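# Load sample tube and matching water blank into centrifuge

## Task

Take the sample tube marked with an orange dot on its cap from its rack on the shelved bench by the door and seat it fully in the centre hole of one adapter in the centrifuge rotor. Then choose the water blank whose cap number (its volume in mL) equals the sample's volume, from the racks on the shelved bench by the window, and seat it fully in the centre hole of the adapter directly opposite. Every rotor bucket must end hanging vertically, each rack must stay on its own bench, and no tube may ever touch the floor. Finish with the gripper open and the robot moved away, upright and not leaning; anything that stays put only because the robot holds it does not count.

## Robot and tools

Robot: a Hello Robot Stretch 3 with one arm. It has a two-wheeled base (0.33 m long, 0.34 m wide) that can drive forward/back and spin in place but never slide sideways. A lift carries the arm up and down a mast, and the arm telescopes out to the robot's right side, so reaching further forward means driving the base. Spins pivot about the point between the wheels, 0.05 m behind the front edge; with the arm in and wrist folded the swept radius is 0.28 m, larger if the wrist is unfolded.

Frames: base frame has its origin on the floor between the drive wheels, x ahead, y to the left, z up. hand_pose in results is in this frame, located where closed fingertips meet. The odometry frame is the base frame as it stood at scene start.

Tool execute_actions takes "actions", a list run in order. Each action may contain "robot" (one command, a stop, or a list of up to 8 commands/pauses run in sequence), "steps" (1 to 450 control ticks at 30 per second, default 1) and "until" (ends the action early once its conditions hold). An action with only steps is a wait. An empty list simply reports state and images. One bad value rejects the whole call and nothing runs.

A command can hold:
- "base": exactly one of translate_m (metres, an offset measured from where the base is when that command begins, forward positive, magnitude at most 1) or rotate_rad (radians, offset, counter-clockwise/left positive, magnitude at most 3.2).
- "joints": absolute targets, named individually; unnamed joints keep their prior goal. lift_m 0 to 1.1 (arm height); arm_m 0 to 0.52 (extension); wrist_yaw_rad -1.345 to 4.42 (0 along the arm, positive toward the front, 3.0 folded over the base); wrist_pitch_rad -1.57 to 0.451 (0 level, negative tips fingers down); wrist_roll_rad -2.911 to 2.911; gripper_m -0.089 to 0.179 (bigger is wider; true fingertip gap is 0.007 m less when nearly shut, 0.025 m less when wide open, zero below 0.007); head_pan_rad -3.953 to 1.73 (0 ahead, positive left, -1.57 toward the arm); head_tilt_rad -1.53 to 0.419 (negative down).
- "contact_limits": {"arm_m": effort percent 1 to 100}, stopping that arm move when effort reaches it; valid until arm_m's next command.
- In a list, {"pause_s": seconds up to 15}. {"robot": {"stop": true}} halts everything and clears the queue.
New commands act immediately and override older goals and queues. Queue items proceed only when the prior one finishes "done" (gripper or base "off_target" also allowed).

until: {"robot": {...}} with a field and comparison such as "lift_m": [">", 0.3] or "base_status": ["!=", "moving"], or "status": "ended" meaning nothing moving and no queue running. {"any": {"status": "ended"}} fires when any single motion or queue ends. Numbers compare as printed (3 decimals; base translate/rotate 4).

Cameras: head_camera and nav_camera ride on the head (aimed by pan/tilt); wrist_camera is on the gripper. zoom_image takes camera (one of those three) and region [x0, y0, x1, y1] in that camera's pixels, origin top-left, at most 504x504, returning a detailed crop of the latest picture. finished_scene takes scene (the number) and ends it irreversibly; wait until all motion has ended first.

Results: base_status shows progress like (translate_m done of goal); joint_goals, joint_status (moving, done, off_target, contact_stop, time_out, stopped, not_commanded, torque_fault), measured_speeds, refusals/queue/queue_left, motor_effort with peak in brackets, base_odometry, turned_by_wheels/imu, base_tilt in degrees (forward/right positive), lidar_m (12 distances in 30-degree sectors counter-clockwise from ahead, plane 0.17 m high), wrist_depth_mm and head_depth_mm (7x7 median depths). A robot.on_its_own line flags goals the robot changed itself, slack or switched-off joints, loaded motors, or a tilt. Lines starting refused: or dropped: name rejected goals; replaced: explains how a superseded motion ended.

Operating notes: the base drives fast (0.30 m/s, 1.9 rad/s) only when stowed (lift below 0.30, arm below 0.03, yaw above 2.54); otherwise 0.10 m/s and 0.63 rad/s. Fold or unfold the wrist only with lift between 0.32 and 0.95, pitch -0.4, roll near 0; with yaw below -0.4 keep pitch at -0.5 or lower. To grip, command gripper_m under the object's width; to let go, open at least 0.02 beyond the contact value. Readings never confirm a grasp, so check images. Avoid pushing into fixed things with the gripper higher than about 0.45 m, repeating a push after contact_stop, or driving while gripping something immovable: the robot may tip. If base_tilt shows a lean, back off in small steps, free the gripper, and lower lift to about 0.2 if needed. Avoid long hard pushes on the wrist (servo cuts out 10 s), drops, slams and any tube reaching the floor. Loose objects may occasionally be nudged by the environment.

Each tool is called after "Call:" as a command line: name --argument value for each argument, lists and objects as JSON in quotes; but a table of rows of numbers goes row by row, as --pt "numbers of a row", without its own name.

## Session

Call:
execute_actions --actions '[]'

Scene clock: 0.00 s.
robot.base_odometry: x=+0.000 y=+0.000 heading=+0.000 (m, m, rad; robot's odometry frame)
robot.turned_by_wheels: +0.000 (rad since the last result)
robot.turned_by_imu: +0.000 (rad since the last result)
robot.base_tilt: forward=-1.3 right=+0.6 (deg)
robot.lidar_m: 1.37 1.37 1.59 1.89 2.25 2.05 1.10 1.09 1.27 1.70 1.78 2.28
robot.head_depth_mm: 2071 2097 2131 2126 2193 2220 2215 / 2013 2053 2075 2085 2110 2156 2156 / 1966 1658 2032 2042 2083 1435 2004 / 1880 1609 1630 1699 1486 1405 1419 / 1591 1586 1585 1922 1456 1366 1387 / 1541 1544 1563 1894 1577 1334 1354 / 1508 1520 1528 1845 1631 1297 1314
robot.base_status: not_commanded
robot.joint_positions: lift_m=+0.592 arm_m=+0.000 wrist_yaw_rad=+2.848 wrist_pitch_rad=-0.415 wrist_roll_rad=-0.011 gripper_m=+0.037 head_pan_rad=-0.006 head_tilt_rad=+0.002
robot.joint_goals: lift_m=+0.592 arm_m=+0.000 wrist_yaw_rad=+2.848 wrist_pitch_rad=-0.415 wrist_roll_rad=-0.011 gripper_m=+0.037 head_pan_rad=-0.006 head_tilt_rad=+0.002
robot.joint_status: lift_m=not_commanded arm_m=not_commanded wrist_yaw_rad=not_commanded wrist_pitch_rad=not_commanded wrist_roll_rad=not_commanded gripper_m=not_commanded head_pan_rad=not_commanded head_tilt_rad=not_commanded
robot.measured_speeds: translate_m=+0.000 rotate_rad=+0.000 lift_m=+0.000 arm_m=+0.000 wrist_yaw_rad=+0.000 wrist_pitch_rad=+0.000 wrist_roll_rad=+0.000 head_pan_rad=+0.000 head_tilt_rad=+0.000
robot: refusals=0 queue=idle queue_left=0
robot.motor_effort: left_wheel=+0 right_wheel=+0 lift_m=+24 arm_m=-1 wrist_yaw_rad=+0 wrist_pitch_rad=+4 wrist_roll_rad=+0 gripper_m=+0 head_pan_rad=+0 head_tilt_rad=+2 (%)
robot.hand_pose: x=+0.0437 y=+0.0702 z=+0.6056 quat_wxyz=(+0.245, +0.702, +0.045, +0.667) (m; robot's base frame)
robot.wrist_depth_mm: - - - - - - - / - - - - - - - / - - - - - - - / - - - - - - - / - - - - - - - / 919 - 965 940 - 918 927 / 818 - 777 799 762 795 788
pictures: head_camera (sideways: a quarter turn clockwise sets it upright), nav_camera (sideways: a quarter turn counterclockwise sets it upright), wrist_camera
camera_calibration (this result's frames):
head_camera: T_world_to_cam=[[-0.0237035, -0.0502789, -0.998454, 1.3187], [-0.0211249, 0.998537, -0.0497816, 0.070671], [0.999496, 0.0199122, -0.024731, -0.0129567], [0, 0, 0, 1]] pos_world=[0.0457009, -0.00400671, 1.31986]
nav_camera: T_world_to_cam=[[-0.00533274, 0.003254, 0.99998, -1.26466], [0.0150757, -0.999881, 0.00333408, 0.0433055], [0.999872, 0.0150932, 0.00528305, -0.0531002], [0, 0, 0, 1]] pos_world=[0.0456964, 0.048217, 1.26477]
wrist_camera: T_world_to_cam=[[0.972142, -0.234175, -0.0100599, -0.01041], [-0.133313, -0.517107, -0.845475, 0.587934], [0.192787, 0.823263, -0.53392, 0.423875], [0, 0, 0, 1]] pos_world=[0.00678133, -0.0473739, 0.723295]
Images, in order (width x height): head_camera 896x504, nav_camera 672x504, wrist_camera 644x364.

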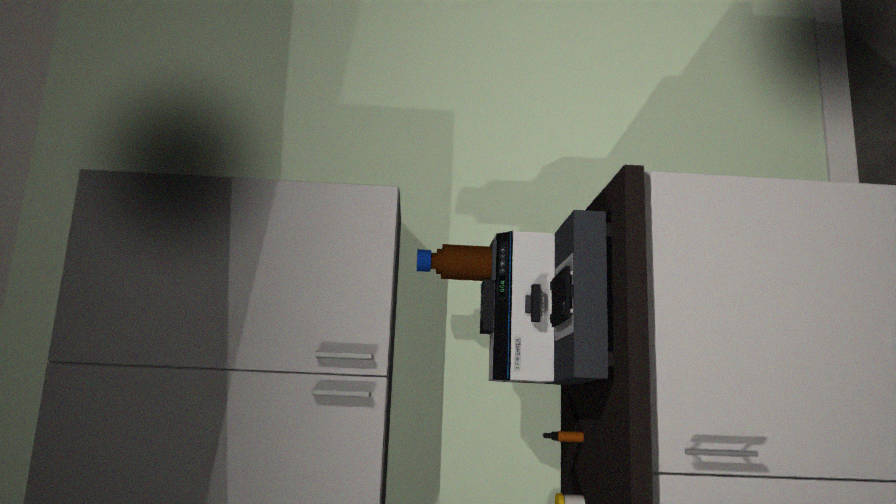

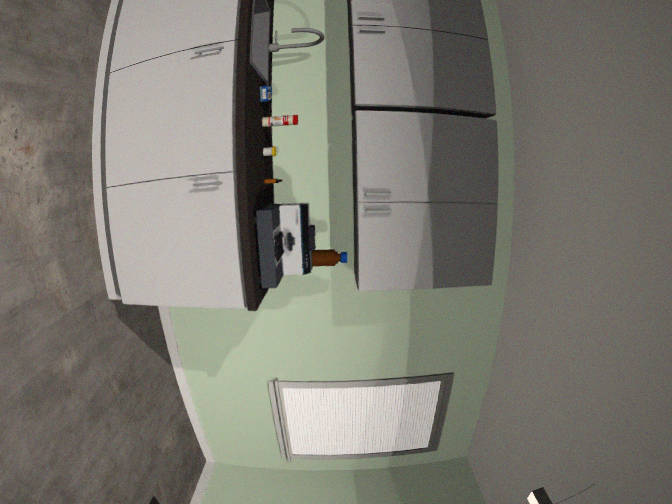

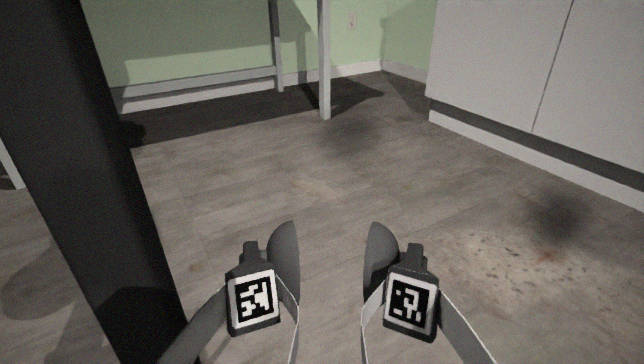

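Call:
execute_actions --actions '[{"robot":[{"joints":{"wrist_pitch_rad":-0.4,"wrist_roll_rad":0,"head_pan_rad":-1.57,"head_tilt_rad":-0.4}},{"joints":{"wrist_yaw_rad":1.0}},{"joints":{"wrist_pitch_rad":-1.57,"lift_m":1.1}},{"joints":{"wrist_yaw_rad":0,"wrist_roll_rad":1.35,"gripper_m":0.09}}],"steps":450,"until":{"robot":{"status":"ended"}}}]'

Call:
execute_actions --actions '[{"robot":{"joints":{"head_pan_rad":-3.14}},"steps":200,"until":{"robot":{"status":"ended"}}}]'

Call:
execute_actions --actions '[{"robot":{"joints":{"head_pan_rad":1.57}},"steps":300,"until":{"robot":{"status":"ended"}}}]'

Scene clock: 19.13 s.
robot.base_odometry: x=+0.000 y=+0.000 heading=+0.000 (m, m, rad; robot's odometry frame)
robot.turned_by_wheels: +0.000 (rad since the last result)
robot.turned_by_imu: +0.002 (rad since the last result)
robot.base_tilt: forward=-1.2 right=+0.7 (deg)
robot.lidar_m: 1.37 1.37 1.59 1.89 2.24 2.06 1.10 1.10 1.27 1.70 1.78 2.28
robot.head_depth_mm: 2257 - - - - - - / 2191 - - - - - - / 2175 2329 2247 2647 - - - / 2151 2279 2090 2625 2235 1714 - / 2092 2248 2087 1957 2117 1722 1517 / 2048 2207 2046 2497 2189 1717 1398 / 2026 2157 2016 2496 2184 1702 1395
robot.base_status: not_commanded
robot.joint_positions: lift_m=+1.098 arm_m=+0.000 wrist_yaw_rad=+0.002 wrist_pitch_rad=-1.564 wrist_roll_rad=+1.343 gripper_m=+0.090 head_pan_rad=-1.563 head_tilt_rad=-0.395
robot.joint_goals: lift_m=+1.100 arm_m=+0.000 wrist_yaw_rad=+0.000 wrist_pitch_rad=-1.570 wrist_roll_rad=+1.350 gripper_m=+0.090 head_pan_rad=-1.570 head_tilt_rad=-0.400
robot.joint_status: lift_m=done arm_m=not_commanded wrist_yaw_rad=done wrist_pitch_rad=done wrist_roll_rad=done gripper_m=done head_pan_rad=done head_tilt_rad=done
robot.measured_speeds: translate_m=+0.000 rotate_rad=+0.000 lift_m=+0.000 arm_m=+0.000 wrist_yaw_rad=+0.000 wrist_pitch_rad=+0.000 wrist_roll_rad=+0.000 head_pan_rad=+0.000 head_tilt_rad=+0.000
robot: refusals=0 queue=done queue_left=0
robot.motor_effort: left_wheel=+0(0) right_wheel=+0(0) lift_m=+32(31) arm_m=-1(1) wrist_yaw_rad=-3(4) wrist_pitch_rad=-3(5) wrist_roll_rad=+3(2) gripper_m=+0(80) head_pan_rad=-3(34) head_tilt_rad=-2(17) (%)
robot.hand_pose: x=-0.0216 y=-0.1224 z=+0.9803 quat_wxyz=(+0.081, +0.080, -0.704, -0.700) (m; robot's base frame)
robot.wrist_depth_mm: - - - - - - - / - - - - - - - / - - - - - - - / - - - - - - - / - - - - - - - / - - - - - - - / - - - - - - -
pictures: head_camera (sideways: a quarter turn clockwise sets it upright), nav_camera (sideways: a quarter turn counterclockwise sets it upright), wrist_camera
camera_calibration (this result's frames):
head_camera: T_world_to_cam=[[-0.0536284, 0.40666, -0.912004, 1.20584], [0.998, 0.0524384, -0.0353031, 0.0455827], [0.0334677, -0.912074, -0.408659, 0.492654], [0, 0, 0, 1]] pos_world=[0.0026876, -0.0434189, 1.30267]
nav_camera: T_world_to_cam=[[0.00621668, -0.381114, 0.924507, -1.16597], [-0.999567, -0.0289447, -0.00521059, 0.0606186], [0.0287454, -0.924075, -0.381129, 0.455791], [0, 0, 0, 1]] pos_world=[0.0547389, -0.0214275, 1.25198]
wrist_camera: T_world_to_cam=[[-0.22946, 0.97135, -0.0618686, 0.184112], [0.96089, 0.236198, 0.144572, -0.0582288], [0.155043, -0.0262754, -0.987558, 1.13501], [0, 0, 0, 1]] pos_world=[-0.0777784, -0.135261, 1.1407]
Images, in order (width x height): head_camera 896x504, nav_camera 672x504, wrist_camera 644x364.

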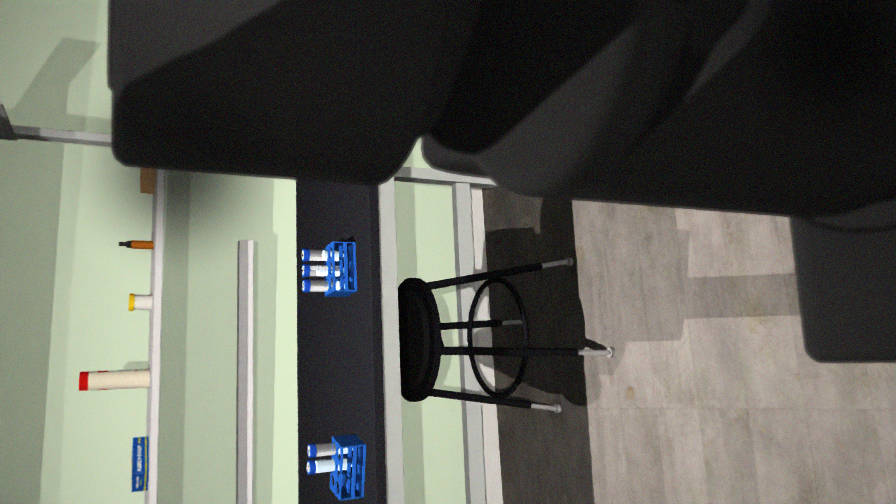

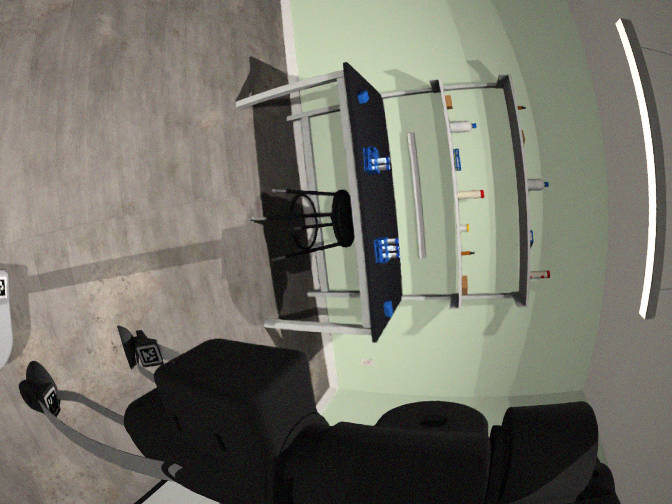

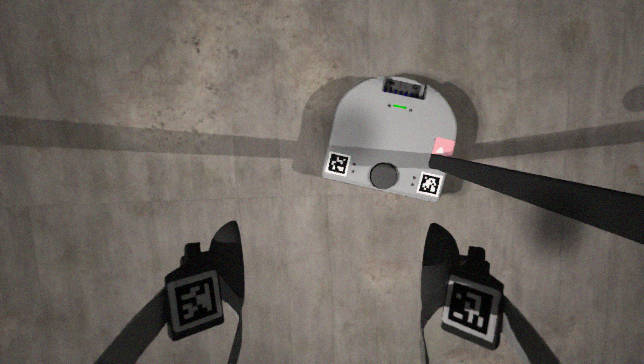

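Scene clock: 20.50 s.
robot.base_odometry: x=+0.000 y=+0.000 heading=+0.000 (m, m, rad; robot's odometry frame)
robot.turned_by_wheels: +0.000 (rad since the last result)
robot.turned_by_imu: +0.000 (rad since the last result)
robot.base_tilt: forward=-1.2 right=+0.6 (deg)
robot.lidar_m: 1.37 1.37 1.59 1.89 2.25 2.05 1.09 1.10 1.27 1.70 1.79 2.28
robot.head_depth_mm: - - - - 2157 1737 1420 / - - - - 2199 1738 1429 / - - - - 2180 1730 1415 / - - - - 2138 1719 1414 / - - - - 2030 1621 1399 / - - - - 1285 1392 1394 / - - - - 1234 1351 1389
robot.base_status: not_commanded
robot.joint_positions: lift_m=+1.098 arm_m=+0.000 wrist_yaw_rad=+0.002 wrist_pitch_rad=-1.564 wrist_roll_rad=+1.343 gripper_m=+0.090 head_pan_rad=-3.133 head_tilt_rad=-0.395
robot.joint_goals: lift_m=+1.100 arm_m=+0.000 wrist_yaw_rad=+0.000 wrist_pitch_rad=-1.570 wrist_roll_rad=+1.350 gripper_m=+0.090 head_pan_rad=-3.140 head_tilt_rad=-0.400
robot.joint_status: lift_m=done arm_m=not_commanded wrist_yaw_rad=done wrist_pitch_rad=done wrist_roll_rad=done gripper_m=done head_pan_rad=done head_tilt_rad=done
robot.measured_speeds: translate_m=+0.000 rotate_rad=+0.000 lift_m=+0.000 arm_m=+0.000 wrist_yaw_rad=+0.000 wrist_pitch_rad=+0.000 wrist_roll_rad=+0.000 head_pan_rad=+0.000 head_tilt_rad=+0.000
robot: refusals=0 queue=done queue_left=0
robot.motor_effort: left_wheel=+0(0) right_wheel=+0(0) lift_m=+32(32) arm_m=-1(0) wrist_yaw_rad=-3(3) wrist_pitch_rad=-2(2) wrist_roll_rad=+3(3) gripper_m=+1(0) head_pan_rad=-3(36) head_tilt_rad=-1(2) (%)
robot.hand_pose: x=-0.0216 y=-0.1224 z=+0.9803 quat_wxyz=(+0.081, +0.080, -0.704, -0.700) (m; robot's base frame)
robot.wrist_depth_mm: - - - - - - - / - - - - - - - / - - - - - - - / - - - - - - - / - - - - - - - / - - - - - - - / - - - - - - -
pictures: head_camera (sideways: a quarter turn clockwise sets it upright), nav_camera (sideways: a quarter turn counterclockwise sets it upright), wrist_camera
camera_calibration (this result's frames):
head_camera: T_world_to_cam=[[0.406676, 0.0540189, -0.911974, 1.20299], [0.053398, -0.997949, -0.0352997, 0.0513404], [-0.91201, -0.034342, -0.408727, 0.49851], [0, 0, 0, 1]] pos_world=[-0.0373222, 0.00337079, 1.30266]
nav_camera: T_world_to_cam=[[-0.381177, -0.00658273, 0.924479, -1.16357], [-0.0299027, 0.999539, -0.00521216, 0.0547056], [-0.924018, -0.0296312, -0.381198, 0.461693], [0, 0, 0, 1]] pos_world=[-0.0152771, -0.0486594, 1.25198]
wrist_camera: T_world_to_cam=[[-0.22945, 0.971352, -0.0618686, 0.184113], [0.960892, 0.236188, 0.144572, -0.0582302], [0.155043, -0.026277, -0.987558, 1.13501], [0, 0, 0, 1]] pos_world=[-0.0777782, -0.13526, 1.1407]
Images, in order (width x height): head_camera 896x504, nav_camera 672x504, wrist_camera 644x364.

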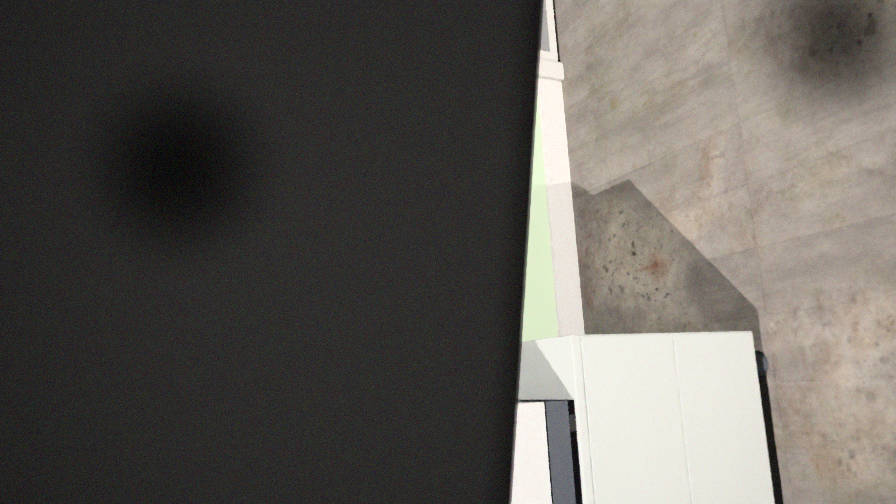

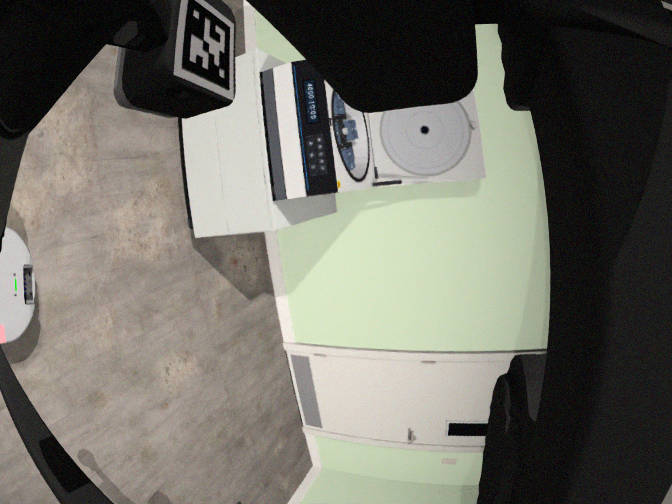

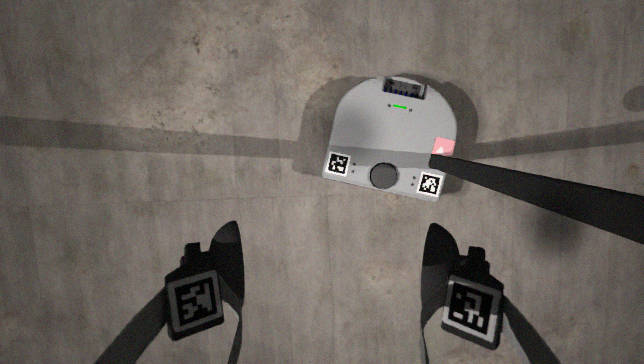

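Scene clock: 23.33 s.
robot.base_odometry: x=+0.000 y=+0.000 heading=+0.000 (m, m, rad; robot's odometry frame)
robot.turned_by_wheels: +0.000 (rad since the last result)
robot.turned_by_imu: +0.000 (rad since the last result)
robot.base_tilt: forward=-1.2 right=+0.7 (deg)
robot.lidar_m: 1.37 1.37 1.59 1.89 2.24 2.06 1.10 1.10 1.27 1.71 1.78 2.28
robot.head_depth_mm: 2232 2403 2560 2796 2184 1771 1422 / 2153 2334 1949 2745 2160 1733 1416 / 2133 2294 2122 2676 2242 1733 1413 / 2108 2241 2099 2655 2206 1735 1418 / 2052 2205 2073 2604 2218 1720 1411 / 1989 2160 2049 2498 2187 1717 1398 / - - - 2467 2162 1707 1401
robot.base_status: not_commanded
robot.joint_positions: lift_m=+1.098 arm_m=+0.000 wrist_yaw_rad=+0.002 wrist_pitch_rad=-1.564 wrist_roll_rad=+1.343 gripper_m=+0.090 head_pan_rad=+1.563 head_tilt_rad=-0.395
robot.joint_goals: lift_m=+1.100 arm_m=+0.000 wrist_yaw_rad=+0.000 wrist_pitch_rad=-1.570 wrist_roll_rad=+1.350 gripper_m=+0.090 head_pan_rad=+1.570 head_tilt_rad=-0.400
robot.joint_status: lift_m=done arm_m=not_commanded wrist_yaw_rad=done wrist_pitch_rad=done wrist_roll_rad=done gripper_m=done head_pan_rad=done head_tilt_rad=done
robot.measured_speeds: translate_m=+0.000 rotate_rad=+0.000 lift_m=+0.000 arm_m=+0.000 wrist_yaw_rad=+0.000 wrist_pitch_rad=+0.000 wrist_roll_rad=+0.000 head_pan_rad=+0.000 head_tilt_rad=+0.000
robot: refusals=0 queue=done queue_left=0
robot.motor_effort: left_wheel=+0(0) right_wheel=+0(0) lift_m=+32(32) arm_m=-1(1) wrist_yaw_rad=-3(2) wrist_pitch_rad=-3(2) wrist_roll_rad=+3(3) gripper_m=+0(0) head_pan_rad=+3(35) head_tilt_rad=-1(1) (%)
robot.hand_pose: x=-0.0216 y=-0.1224 z=+0.9803 quat_wxyz=(+0.081, +0.080, -0.704, -0.700) (m; robot's base frame)
robot.wrist_depth_mm: - - - - - - - / - - - - - - - / - - - - - - - / - - - - - - - / - - - - - - - / - - - - - - - / - - - - - - -
pictures: head_camera (sideways: a quarter turn clockwise sets it upright), nav_camera (sideways: a quarter turn counterclockwise sets it upright), wrist_camera
camera_calibration (this result's frames):
head_camera: T_world_to_cam=[[0.0471577, -0.407529, -0.911974, 1.20518], [-0.998707, -0.0365723, -0.0352997, 0.0577583], [-0.0189673, 0.91246, -0.408727, 0.493063], [0, 0, 0, 1]] pos_world=[0.0102021, 0.0433592, 1.30266]
nav_camera: T_world_to_cam=[[-0.000157952, 0.381234, 0.924479, -1.16589], [0.999901, 0.0130536, -0.00521216, 0.0484238], [-0.0140548, 0.924386, -0.381198, 0.456142], [0, 0, 0, 1]] pos_world=[-0.0421922, 0.0221941, 1.25198]
wrist_camera: T_world_to_cam=[[-0.229446, 0.971353, -0.0618686, 0.184113], [0.960893, 0.236184, 0.144572, -0.0582308], [0.155043, -0.0262777, -0.987558, 1.13501], [0, 0, 0, 1]] pos_world=[-0.0777782, -0.13526, 1.1407]
Images, in order (width x height): head_camera 896x504, nav_camera 672x504, wrist_camera 644x364.

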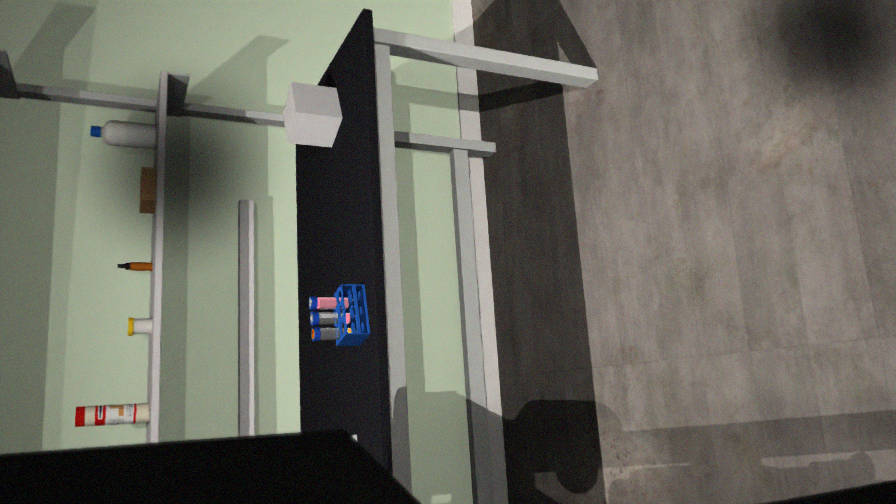

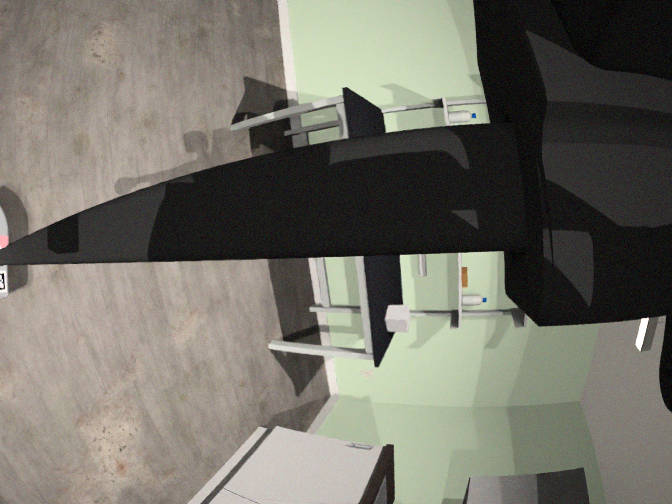

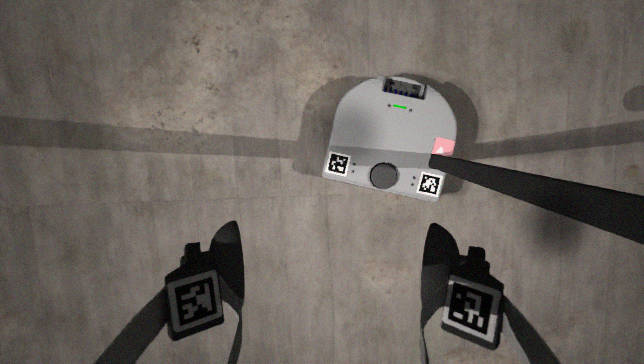

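Call:
execute_actions --actions '[{"robot":[{"base":{"rotate_rad":1.571}},{"base":{"translate_m":1.0}},{"base":{"translate_m":0.45}},{"base":{"rotate_rad":1.571}},{"base":{"translate_m":0.2},"joints":{"head_pan_rad":-1.3,"head_tilt_rad":-0.7}}],"steps":450,"until":{"robot":{"status":"ended"}}},{"steps":450,"until":{"robot":{"status":"ended"}}}]'

Scene clock: 58.30 s.
robot.base_odometry: x=-0.200 y=+1.450 heading=-3.141 (m, m, rad; robot's odometry frame)
robot.turned_by_wheels: +3.142 (rad since the last result)
robot.turned_by_imu: +3.167 (rad since the last result)
robot.base_tilt: forward=-1.2 right=+0.6 (deg)
robot.lidar_m: 0.64 1.97 1.88 3.18 3.57 1.37 1.20 0.77 0.91 0.78 0.78 0.91
robot.head_depth_mm: 757 817 933 794 700 - - / 763 823 943 793 - - 446 / 769 827 952 792 665 567 426 / 774 841 952 790 656 558 441 / 781 836 948 788 654 558 487 / 786 845 958 787 653 559 486 / 794 847 963 783 653 556 486
robot.base_status: done (translate_m +0.2000 of +0.2000)
robot.joint_positions: lift_m=+1.098 arm_m=+0.000 wrist_yaw_rad=+0.002 wrist_pitch_rad=-1.564 wrist_roll_rad=+1.343 gripper_m=+0.090 head_pan_rad=-1.293 head_tilt_rad=-0.691
robot.joint_goals: lift_m=+1.100 arm_m=+0.000 wrist_yaw_rad=+0.000 wrist_pitch_rad=-1.570 wrist_roll_rad=+1.350 gripper_m=+0.090 head_pan_rad=-1.300 head_tilt_rad=-0.700
robot.joint_status: lift_m=done arm_m=not_commanded wrist_yaw_rad=done wrist_pitch_rad=done wrist_roll_rad=done gripper_m=done head_pan_rad=done head_tilt_rad=done
robot.measured_speeds: translate_m=+0.000 rotate_rad=+0.000 lift_m=+0.000 arm_m=+0.000 wrist_yaw_rad=+0.000 wrist_pitch_rad=+0.000 wrist_roll_rad=+0.000 head_pan_rad=+0.000 head_tilt_rad=+0.000
robot: refusals=0 queue=done queue_left=0
robot.motor_effort: left_wheel=-2(6) right_wheel=+3(8) lift_m=+32(32) arm_m=-1(1) wrist_yaw_rad=-2(3) wrist_pitch_rad=-2(3) wrist_roll_rad=+3(3) gripper_m=+0(1) head_pan_rad=-2(33) head_tilt_rad=-3(16) (%)
robot.hand_pose: x=-0.0216 y=-0.1224 z=+0.9803 quat_wxyz=(+0.081, +0.080, -0.705, -0.700) (m; robot's base frame)
robot.wrist_depth_mm: 373 368 363 361 - - - / 382 377 370 365 - - - / 387 384 374 371 - - - / 395 391 322 377 - - - / 405 401 327 384 - - - / 414 409 398 396 - - - / 423 414 408 405 - - -
pictures: head_camera (sideways: a quarter turn clockwise sets it upright), nav_camera (sideways: a quarter turn counterclockwise sets it upright), wrist_camera
camera_calibration (this result's frames):
head_camera: T_world_to_cam=[[-0.228393, 0.616717, -0.753324, 0.999995], [0.945542, 0.324837, -0.0207386, 0.0269305], [0.231918, -0.717036, -0.657323, 0.81497], [0, 0, 0, 1]] pos_world=[0.0139223, -0.0410992, 1.28958]
nav_camera: T_world_to_cam=[[0.177197, -0.609345, 0.772852, -0.969245], [-0.956286, -0.292219, -0.0111421, 0.0680736], [0.232632, -0.737093, -0.634489, 0.784197], [0, 0, 0, 1]] pos_world=[0.0544162, 0.00731409, 1.24741]
wrist_camera: T_world_to_cam=[[-0.229188, 0.971414, -0.0618686, 0.184143], [0.960956, 0.235929, 0.144572, -0.0582614], [0.155036, -0.0263187, -0.987558, 1.13501], [0, 0, 0, 1]] pos_world=[-0.0777771, -0.135262, 1.1407]
Images, in order (width x height): head_camera 896x504, nav_camera 672x504, wrist_camera 644x364.

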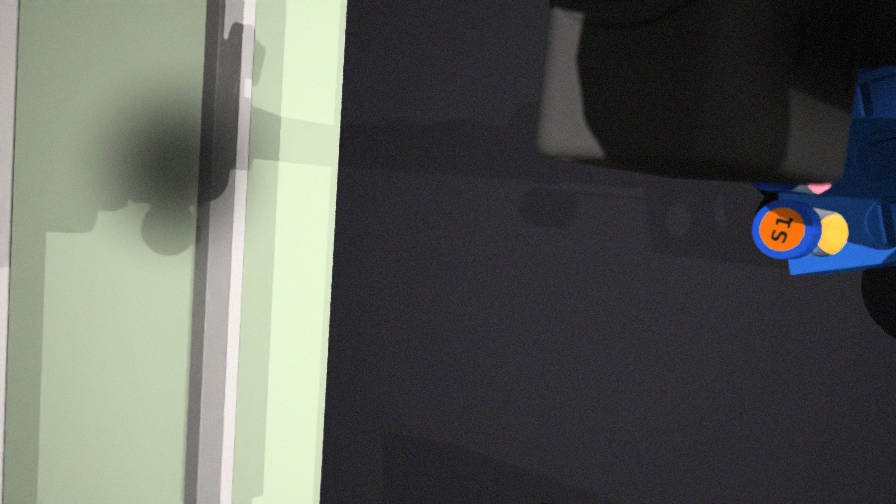

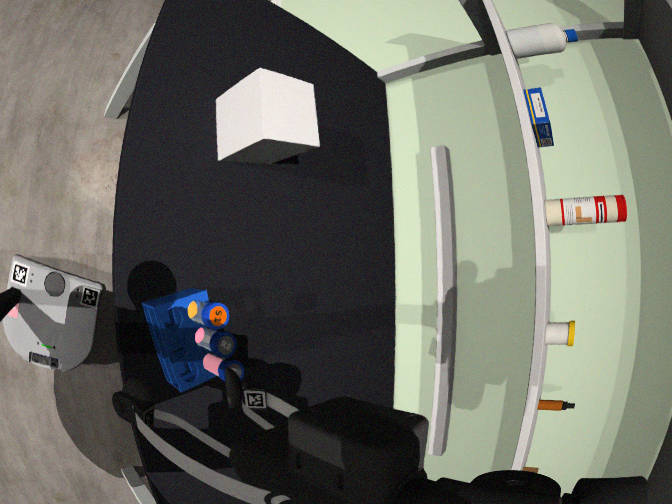

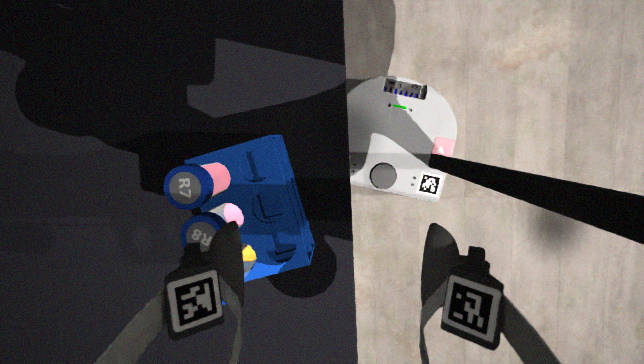

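Call:
execute_actions --actions '[{"robot":[{"base":{"translate_m":0.07},"joints":{"arm_m":0.095,"head_pan_rad":-1.57,"head_tilt_rad":-1.1}}],"steps":450,"until":{"robot":{"status":"ended"}}}]'

Scene clock: 65.03 s.
robot.base_odometry: x=-0.270 y=+1.450 heading=-3.141 (m, m, rad; robot's odometry frame)
robot.turned_by_wheels: +0.000 (rad since the last result)
robot.turned_by_imu: +0.001 (rad since the last result)
robot.base_tilt: forward=-1.1 right=+0.7 (deg)
robot.lidar_m: 0.57 1.90 1.85 2.45 3.71 1.46 1.28 0.84 0.89 0.77 0.77 0.88
robot.head_depth_mm: - 678 619 557 514 1189 1116 / - - - 480 503 513 - / - 684 610 569 495 492 - / 758 686 622 565 515 492 - / 767 684 621 567 522 499 1116 / 769 687 621 569 521 494 1126 / 769 688 621 569 523 489 1123
robot.base_status: done (translate_m +0.0700 of +0.0700)
robot.joint_positions: lift_m=+1.098 arm_m=+0.095 wrist_yaw_rad=+0.001 wrist_pitch_rad=-1.564 wrist_roll_rad=+1.344 gripper_m=+0.090 head_pan_rad=-1.563 head_tilt_rad=-1.086
robot.joint_goals: lift_m=+1.100 arm_m=+0.095 wrist_yaw_rad=+0.000 wrist_pitch_rad=-1.570 wrist_roll_rad=+1.350 gripper_m=+0.090 head_pan_rad=-1.570 head_tilt_rad=-1.100
robot.joint_status: lift_m=done arm_m=done wrist_yaw_rad=done wrist_pitch_rad=done wrist_roll_rad=done gripper_m=done head_pan_rad=done head_tilt_rad=done
robot.measured_speeds: translate_m=+0.000 rotate_rad=+0.000 lift_m=+0.000 arm_m=+0.000 wrist_yaw_rad=+0.000 wrist_pitch_rad=+0.000 wrist_roll_rad=+0.000 head_pan_rad=+0.000 head_tilt_rad=+0.000
robot: refusals=0 queue=done queue_left=0
robot.motor_effort: left_wheel=-2(3) right_wheel=+3(7) lift_m=+32(31) arm_m=+4(5) wrist_yaw_rad=-1(3) wrist_pitch_rad=-3(3) wrist_roll_rad=+3(3) gripper_m=+0(0) head_pan_rad=-4(22) head_tilt_rad=-4(21) (%)
robot.hand_pose: x=-0.0216 y=-0.2170 z=+0.9803 quat_wxyz=(+0.081, +0.080, -0.705, -0.700) (m; robot's base frame)
robot.wrist_depth_mm: 373 369 363 357 352 - - / 381 375 372 364 359 - - / 387 386 376 312 362 - - / 400 392 384 321 366 - - / 406 400 393 386 379 - - / 413 404 397 393 390 - - / 425 417 410 402 392 - -
pictures: head_camera (sideways: a quarter turn clockwise sets it upright), nav_camera (sideways: a quarter turn counterclockwise sets it upright), wrist_camera
camera_calibration (this result's frames):
head_camera: T_world_to_cam=[[-0.0573101, 0.894735, -0.442905, 0.59451], [0.997915, 0.0645339, 0.00124213, -0.00201055], [0.0296938, -0.44191, -0.896568, 1.12727], [0, 0, 0, 1]] pos_world=[0.0026049, -0.033647, 1.27399]
nav_camera: T_world_to_cam=[[0.0100099, -0.883108, 0.469064, -0.572403], [-0.999635, -0.0206043, -0.0174593, 0.0765548], [0.0250832, -0.468718, -0.882992, 1.10859], [0, 0, 0, 1]] pos_world=[0.0544496, 0.0157001, 1.24871]
wrist_camera: T_world_to_cam=[[-0.227692, 0.971766, -0.06187, 0.276141], [0.961318, 0.234449, 0.144576, -0.0362821], [0.154999, -0.026558, -0.987558, 1.13246], [0, 0, 0, 1]] pos_world=[-0.0777766, -0.229762, 1.1407]
Images, in order (width x height): head_camera 896x504, nav_camera 672x504, wrist_camera 644x364.

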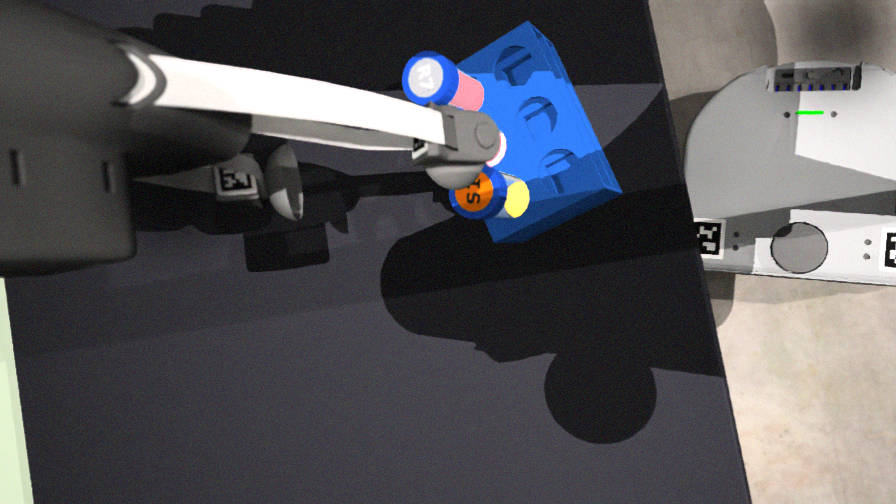

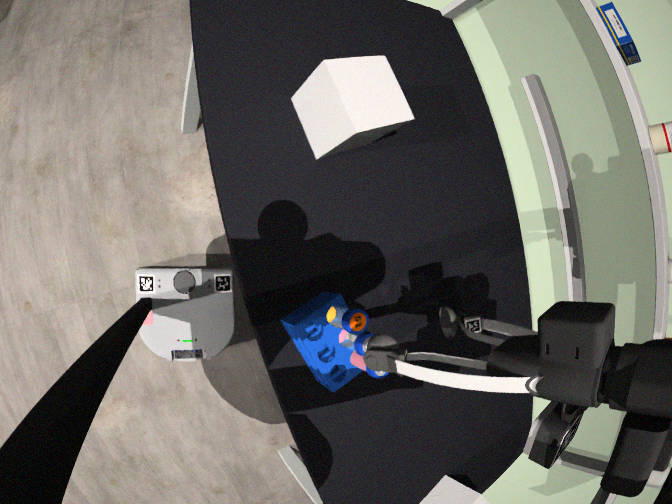

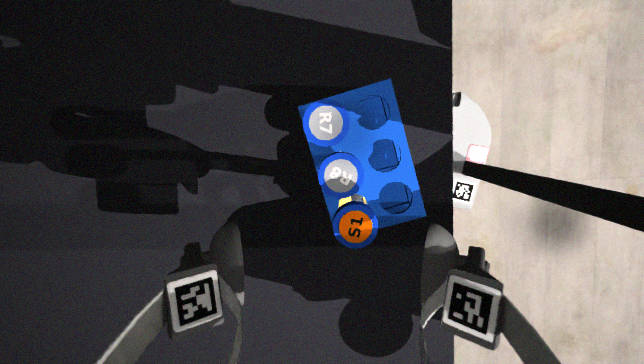

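Call:
execute_actions --actions '[{"robot":[{"base":{"translate_m":0.02},"joints":{"arm_m":0.076,"gripper_m":0.075}},{"joints":{"lift_m":1.0}}],"steps":450,"until":{"robot":{"status":"ended"}}}]'

Scene clock: 71.27 s.
robot.base_odometry: x=-0.290 y=+1.450 heading=-3.141 (m, m, rad; robot's odometry frame)
robot.turned_by_wheels: +0.000 (rad since the last result)
robot.turned_by_imu: +0.001 (rad since the last result)
robot.base_tilt: forward=-1.2 right=+0.7 (deg)
robot.lidar_m: 0.55 1.88 1.84 2.41 3.75 1.48 1.30 0.86 0.88 0.76 0.76 0.88
robot.head_depth_mm: - - 602 488 507 1191 1119 / - - - 484 503 498 - / 773 - - 559 505 493 - / 767 698 612 568 521 493 - / 770 687 622 568 521 495 1120 / 767 686 623 567 522 492 1129 / 770 689 622 567 523 488 1121
robot.base_status: done (translate_m +0.0200 of +0.0200)
robot.joint_positions: lift_m=+1.001 arm_m=+0.076 wrist_yaw_rad=+0.001 wrist_pitch_rad=-1.564 wrist_roll_rad=+1.344 gripper_m=+0.075 head_pan_rad=-1.563 head_tilt_rad=-1.086
robot.joint_goals: lift_m=+1.000 arm_m=+0.076 wrist_yaw_rad=+0.000 wrist_pitch_rad=-1.570 wrist_roll_rad=+1.350 gripper_m=+0.075 head_pan_rad=-1.570 head_tilt_rad=-1.100
robot.joint_status: lift_m=done arm_m=done wrist_yaw_rad=done wrist_pitch_rad=done wrist_roll_rad=done gripper_m=done head_pan_rad=done head_tilt_rad=done
robot.measured_speeds: translate_m=+0.000 rotate_rad=+0.000 lift_m=+0.000 arm_m=+0.000 wrist_yaw_rad=+0.000 wrist_pitch_rad=+0.000 wrist_roll_rad=+0.000 head_pan_rad=+0.000 head_tilt_rad=+0.000
robot: refusals=0 queue=done queue_left=0
robot.motor_effort: left_wheel=-2(4) right_wheel=+3(7) lift_m=+11(35) arm_m=-6(6) wrist_yaw_rad=-1(1) wrist_pitch_rad=-3(2) wrist_roll_rad=+3(3) gripper_m=+0(62) head_pan_rad=-3(4) head_tilt_rad=-4(4) (%)
robot.hand_pose: x=-0.0216 y=-0.1986 z=+0.8829 quat_wxyz=(+0.081, +0.080, -0.705, -0.700) (m; robot's base frame)
robot.wrist_depth_mm: 278 274 270 238 260 962 938 / 284 280 274 198 263 962 928 / 289 284 279 159 267 973 986 / 293 290 287 172 271 - - / 302 296 291 163 281 - - / 308 302 - 292 290 - - / 315 309 306 299 295 - -
pictures: head_camera (sideways: a quarter turn clockwise sets it upright), nav_camera (sideways: a quarter turn counterclockwise sets it upright), wrist_camera
camera_calibration (this result's frames):
head_camera: T_world_to_cam=[[-0.0572944, 0.894736, -0.442904, 0.594509], [0.997916, 0.0645164, 0.00124217, -0.00201061], [0.029686, -0.44191, -0.896568, 1.12727], [0, 0, 0, 1]] pos_world=[0.00260431, -0.0336469, 1.27399]
nav_camera: T_world_to_cam=[[0.00999446, -0.883108, 0.469063, -0.572402], [-0.999636, -0.0205868, -0.0174593, 0.0765549], [0.025075, -0.468718, -0.882992, 1.10859], [0, 0, 0, 1]] pos_world=[0.0544499, 0.0156992, 1.24871]
wrist_camera: T_world_to_cam=[[-0.227692, 0.971766, -0.06187, 0.25231], [0.961318, 0.234449, 0.144576, -0.0264872], [0.154999, -0.026558, -0.987558, 1.03671], [0, 0, 0, 1]] pos_world=[-0.0777766, -0.211443, 1.04325]
Images, in order (width x height): head_camera 896x504, nav_camera 672x504, wrist_camera 644x364.

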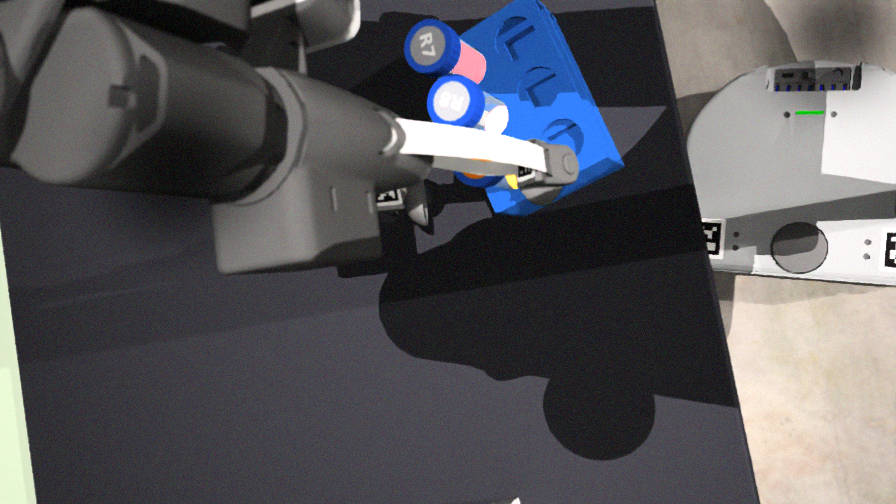

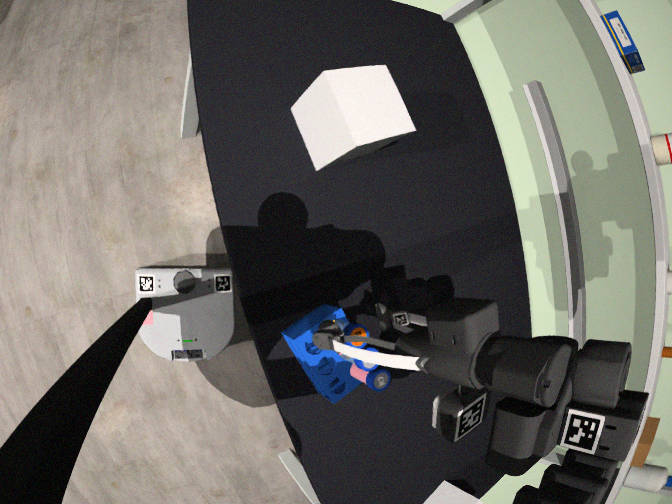

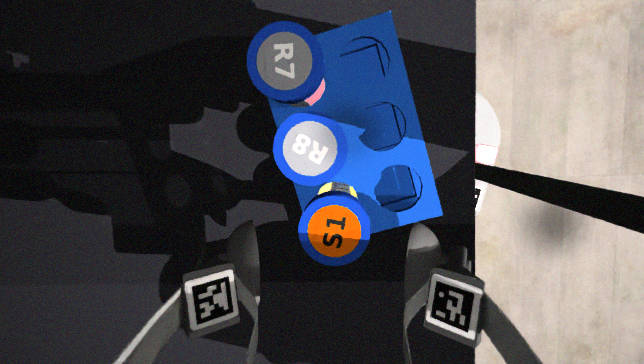

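On target (≈336,229). Grasp, lift, then extend the arm to view the liquid.

Call:
execute_actions --actions '[{"robot":[{"joints":{"lift_m":0.965}},{"joints":{"gripper_m":0.015}},{"pause_s":0.5},{"joints":{"lift_m":1.1}},{"joints":{"arm_m":0.4,"wrist_roll_rad":0.0,"head_tilt_rad":-0.6}}],"steps":450,"until":{"robot":{"status":"ended"}}}]'

Call:
zoom_image --camera "head_camera" --region '[250,100,650,350]'

Scene clock: 83.30 s.
robot.base_odometry: x=-0.290 y=+1.450 heading=-3.141 (m, m, rad; robot's odometry frame)
robot.turned_by_wheels: +0.000 (rad since the last result)
robot.turned_by_imu: +0.002 (rad since the last result)
robot.base_tilt: forward=-1.2 right=+0.6 (deg)
robot.lidar_m: 0.55 1.88 1.84 2.40 3.76 1.48 1.30 0.85 0.89 0.76 0.76 0.88
robot.head_depth_mm: 820 893 1020 891 714 598 428 / - 878 992 886 711 594 427 / 519 - 868 852 707 593 509 / 610 841 939 883 709 591 508 / 516 822 919 878 706 591 507 / 510 809 859 876 704 589 506 / 498 792 842 871 701 588 505
robot.base_status: done (translate_m +0.0200 of +0.0200)
robot.joint_positions: lift_m=+1.098 arm_m=+0.399 wrist_yaw_rad=+0.000 wrist_pitch_rad=-1.565 wrist_roll_rad=+0.006 gripper_m=+0.015 head_pan_rad=-1.563 head_tilt_rad=-0.606
robot.joint_goals: lift_m=+1.100 arm_m=+0.400 wrist_yaw_rad=+0.000 wrist_pitch_rad=-1.570 wrist_roll_rad=+0.000 gripper_m=+0.015 head_pan_rad=-1.570 head_tilt_rad=-0.600
robot.joint_status: lift_m=done arm_m=done wrist_yaw_rad=done wrist_pitch_rad=done wrist_roll_rad=done gripper_m=done head_pan_rad=done head_tilt_rad=done
robot.measured_speeds: translate_m=+0.000 rotate_rad=+0.000 lift_m=+0.000 arm_m=+0.000 wrist_yaw_rad=+0.000 wrist_pitch_rad=+0.000 wrist_roll_rad=+0.000 head_pan_rad=+0.000 head_tilt_rad=+0.000
robot: refusals=0 queue=done queue_left=0
robot.motor_effort: left_wheel=-3(2) right_wheel=+4(4) lift_m=+29(38) arm_m=+9(8) wrist_yaw_rad=+0(1) wrist_pitch_rad=-2(2) wrist_roll_rad=-3(4) gripper_m=-6(80) head_pan_rad=-3(3) head_tilt_rad=+1(20) (%)
robot.hand_pose: x=-0.0216 y=-0.5217 z=+0.9805 quat_wxyz=(+0.500, +0.497, -0.503, -0.500) (m; robot's base frame)
robot.wrist_depth_mm: 373 369 363 361 355 350 349 / 378 375 369 363 359 354 353 / 383 380 376 368 368 364 359 / 392 386 382 377 377 368 363 / 399 398 390 126 381 379 371 / 403 400 402 129 384 382 378 / 415 414 404 396 396 388 385
pictures: head_camera (sideways: a quarter turn clockwise sets it upright), nav_camera (sideways: a quarter turn counterclockwise sets it upright), wrist_camera
camera_calibration (this result's frames):
head_camera: T_world_to_cam=[[-0.0549119, 0.588629, -0.806536, 1.0683], [0.997964, 0.0585929, -0.0251826, 0.0323988], [0.0324341, -0.806277, -0.590648, 0.729453], [0, 0, 0, 1]] pos_world=[0.00267043, -0.0425896, 1.29329]
nav_camera: T_world_to_cam=[[0.00753088, -0.566264, 0.824189, -1.03513], [-0.999587, -0.027136, -0.00951043, 0.0662146], [0.0277506, -0.823777, -0.566234, 0.696654], [0, 0, 0, 1]] pos_world=[0.0546501, -0.0104756, 1.24825]
wrist_camera: T_world_to_cam=[[-0.998451, 0.00332225, -0.0555471, 0.044166], [-0.00459585, 0.989883, 0.141814, 0.411055], [0.0554562, 0.14185, -0.988334, 1.21097], [0, 0, 0, 1]] pos_world=[-0.0211693, -0.578819, 1.14101]
Images, in order (width x height): head_camera 896x504, nav_camera 672x504, wrist_camera 644x364.

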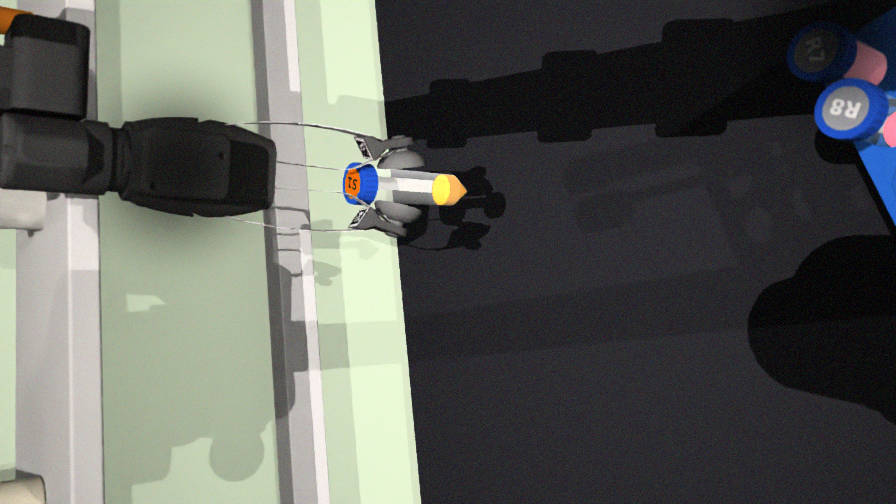

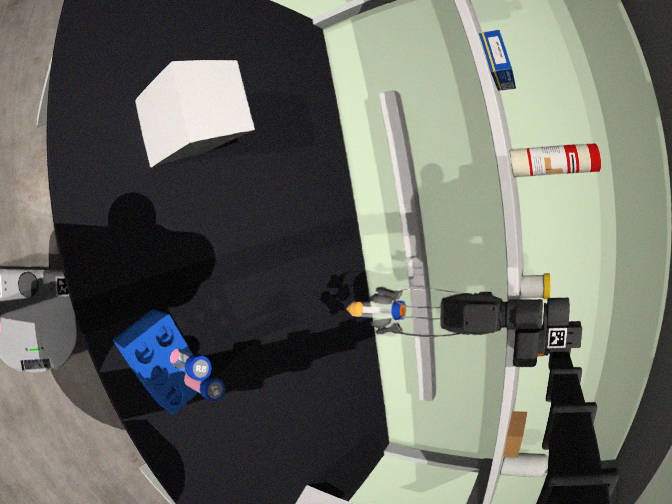

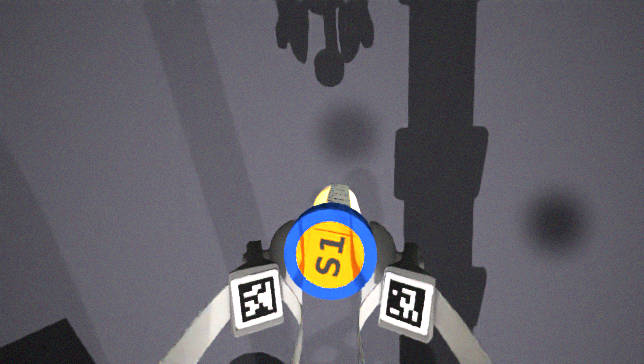

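Region (250, 100, 650, 350) of head_camera's 896x504 image, scaled by 1.260, with more detail than that image has; it fills the top 315 rows of this view, and the rest is white.

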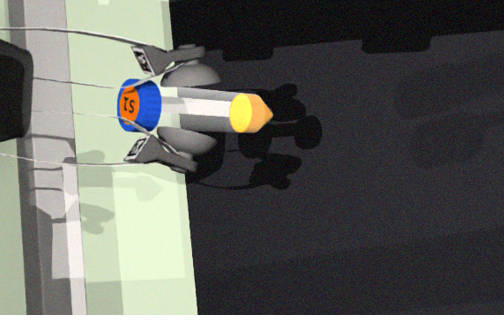

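Call:
execute_actions --actions '[{"robot":[{"joints":{"arm_m":0.0,"wrist_roll_rad":1.35,"head_pan_rad":0,"head_tilt_rad":-0.5}},{"base":{"rotate_rad":1.22}},{"base":{"translate_m":1.0}},{"base":{"translate_m":0.6}}],"steps":450,"until":{"robot":{"status":"ended"}}},{"steps":450,"until":{"robot":{"status":"ended"}}}]'

Scene clock: 119.63 s.
robot.base_odometry: x=-0.840 y=-0.053 heading=-1.922 (m, m, rad; robot's odometry frame)
robot.turned_by_wheels: +1.220 (rad since the last result)
robot.turned_by_imu: +1.232 (rad since the last result)
robot.base_tilt: forward=-1.2 right=+0.6 (deg)
robot.lidar_m: 0.35 0.80 2.01 2.98 2.21 2.24 2.22 1.47 1.49 1.04 0.43 0.28
robot.head_depth_mm: 1092 1155 1069 1009 819 591 534 / 1213 1296 1378 1022 807 591 542 / 1377 1470 1583 992 815 624 608 / 1565 1717 1880 948 740 696 759 / 1847 2030 2262 2338 811 879 1037 / 2236 2478 2743 2449 1783 1431 1300 / 2251 2423 2687 2452 1899 1539 1301
robot.base_status: done (translate_m +0.6000 of +0.6000)
robot.joint_positions: lift_m=+1.098 arm_m=+0.000 wrist_yaw_rad=+0.000 wrist_pitch_rad=-1.565 wrist_roll_rad=+1.344 gripper_m=+0.015 head_pan_rad=-0.007 head_tilt_rad=-0.507
robot.joint_goals: lift_m=+1.100 arm_m=+0.000 wrist_yaw_rad=+0.000 wrist_pitch_rad=-1.570 wrist_roll_rad=+1.350 gripper_m=+0.015 head_pan_rad=+0.000 head_tilt_rad=-0.500
robot.joint_status: lift_m=done arm_m=done wrist_yaw_rad=done wrist_pitch_rad=done wrist_roll_rad=done gripper_m=done head_pan_rad=done head_tilt_rad=done
robot.measured_speeds: translate_m=+0.000 rotate_rad=+0.000 lift_m=+0.000 arm_m=+0.000 wrist_yaw_rad=+0.000 wrist_pitch_rad=+0.000 wrist_roll_rad=+0.000 head_pan_rad=+0.000 head_tilt_rad=+0.000
robot: refusals=0 queue=done queue_left=0
robot.motor_effort: left_wheel=-2(5) right_wheel=+3(7) lift_m=+29(29) arm_m=-5(7) wrist_yaw_rad=-1(0) wrist_pitch_rad=-2(2) wrist_roll_rad=+3(4) gripper_m=-7(6) head_pan_rad=+2(34) head_tilt_rad=+2(10) (%)
robot.hand_pose: x=-0.0216 y=-0.1224 z=+0.9805 quat_wxyz=(+0.081, +0.080, -0.704, -0.701) (m; robot's base frame)
robot.wrist_depth_mm: - - - - - - - / - - - - - - - / - - - - - - - / - - - - - - - / - - - 126 - - - / 967 - 925 128 - - - / 856 715 635 737 - - -
pictures: head_camera (sideways: a quarter turn clockwise sets it upright), nav_camera (sideways: a quarter turn counterclockwise sets it upright), wrist_camera
camera_calibration (this result's frames):
head_camera: T_world_to_cam=[[-0.507081, -0.0468393, -0.860625, 1.14158], [-0.0411942, 0.998698, -0.0300822, 0.04512], [0.860914, 0.0201987, -0.50835, 0.617327], [0, 0, 0, 1]] pos_world=[0.0492684, -0.00405954, 1.29765]
nav_camera: T_world_to_cam=[[0.482394, -0.000196493, 0.875954, -1.10553], [0.0132865, -0.999883, -0.00754125, 0.0574735], [0.875853, 0.0152762, -0.482335, 0.58232], [0, 0, 0, 1]] pos_world=[0.0225117, 0.0483539, 1.2497]
wrist_camera: T_world_to_cam=[[-0.227326, 0.971911, -0.0609246, 0.183397], [0.961406, 0.233946, 0.144802, -0.0587596], [0.154988, -0.0256561, -0.987583, 1.13526], [0, 0, 0, 1]] pos_world=[-0.0777685, -0.135373, 1.14085]
Images, in order (width x height): head_camera 896x504, nav_camera 672x504, wrist_camera 644x364.

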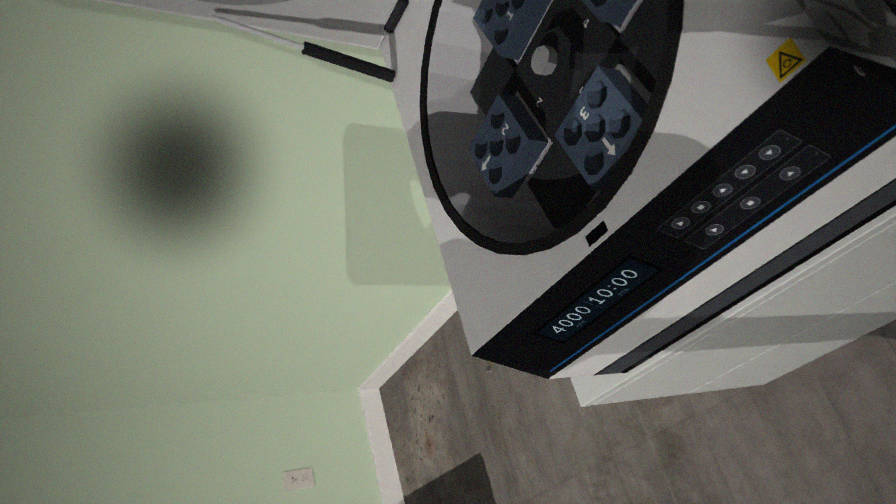

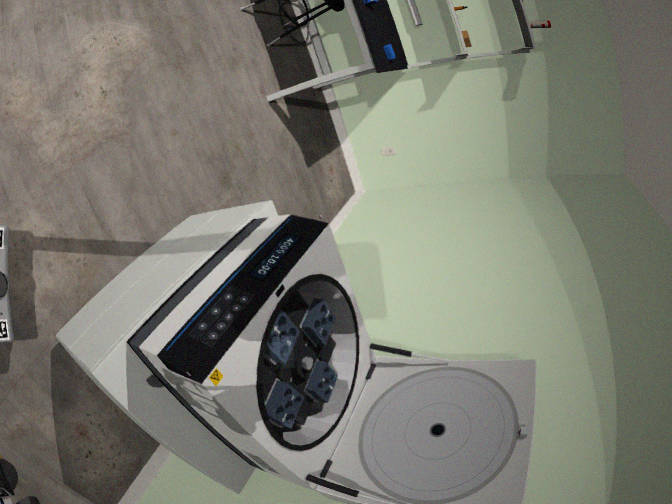

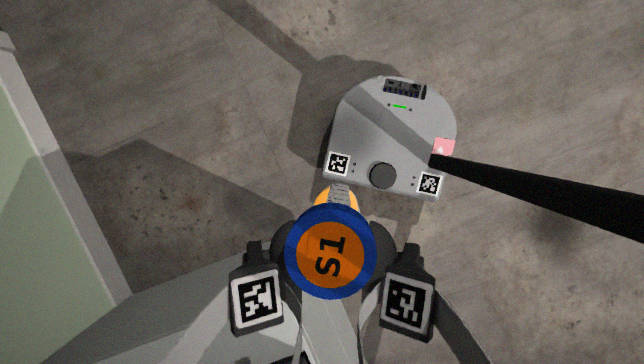

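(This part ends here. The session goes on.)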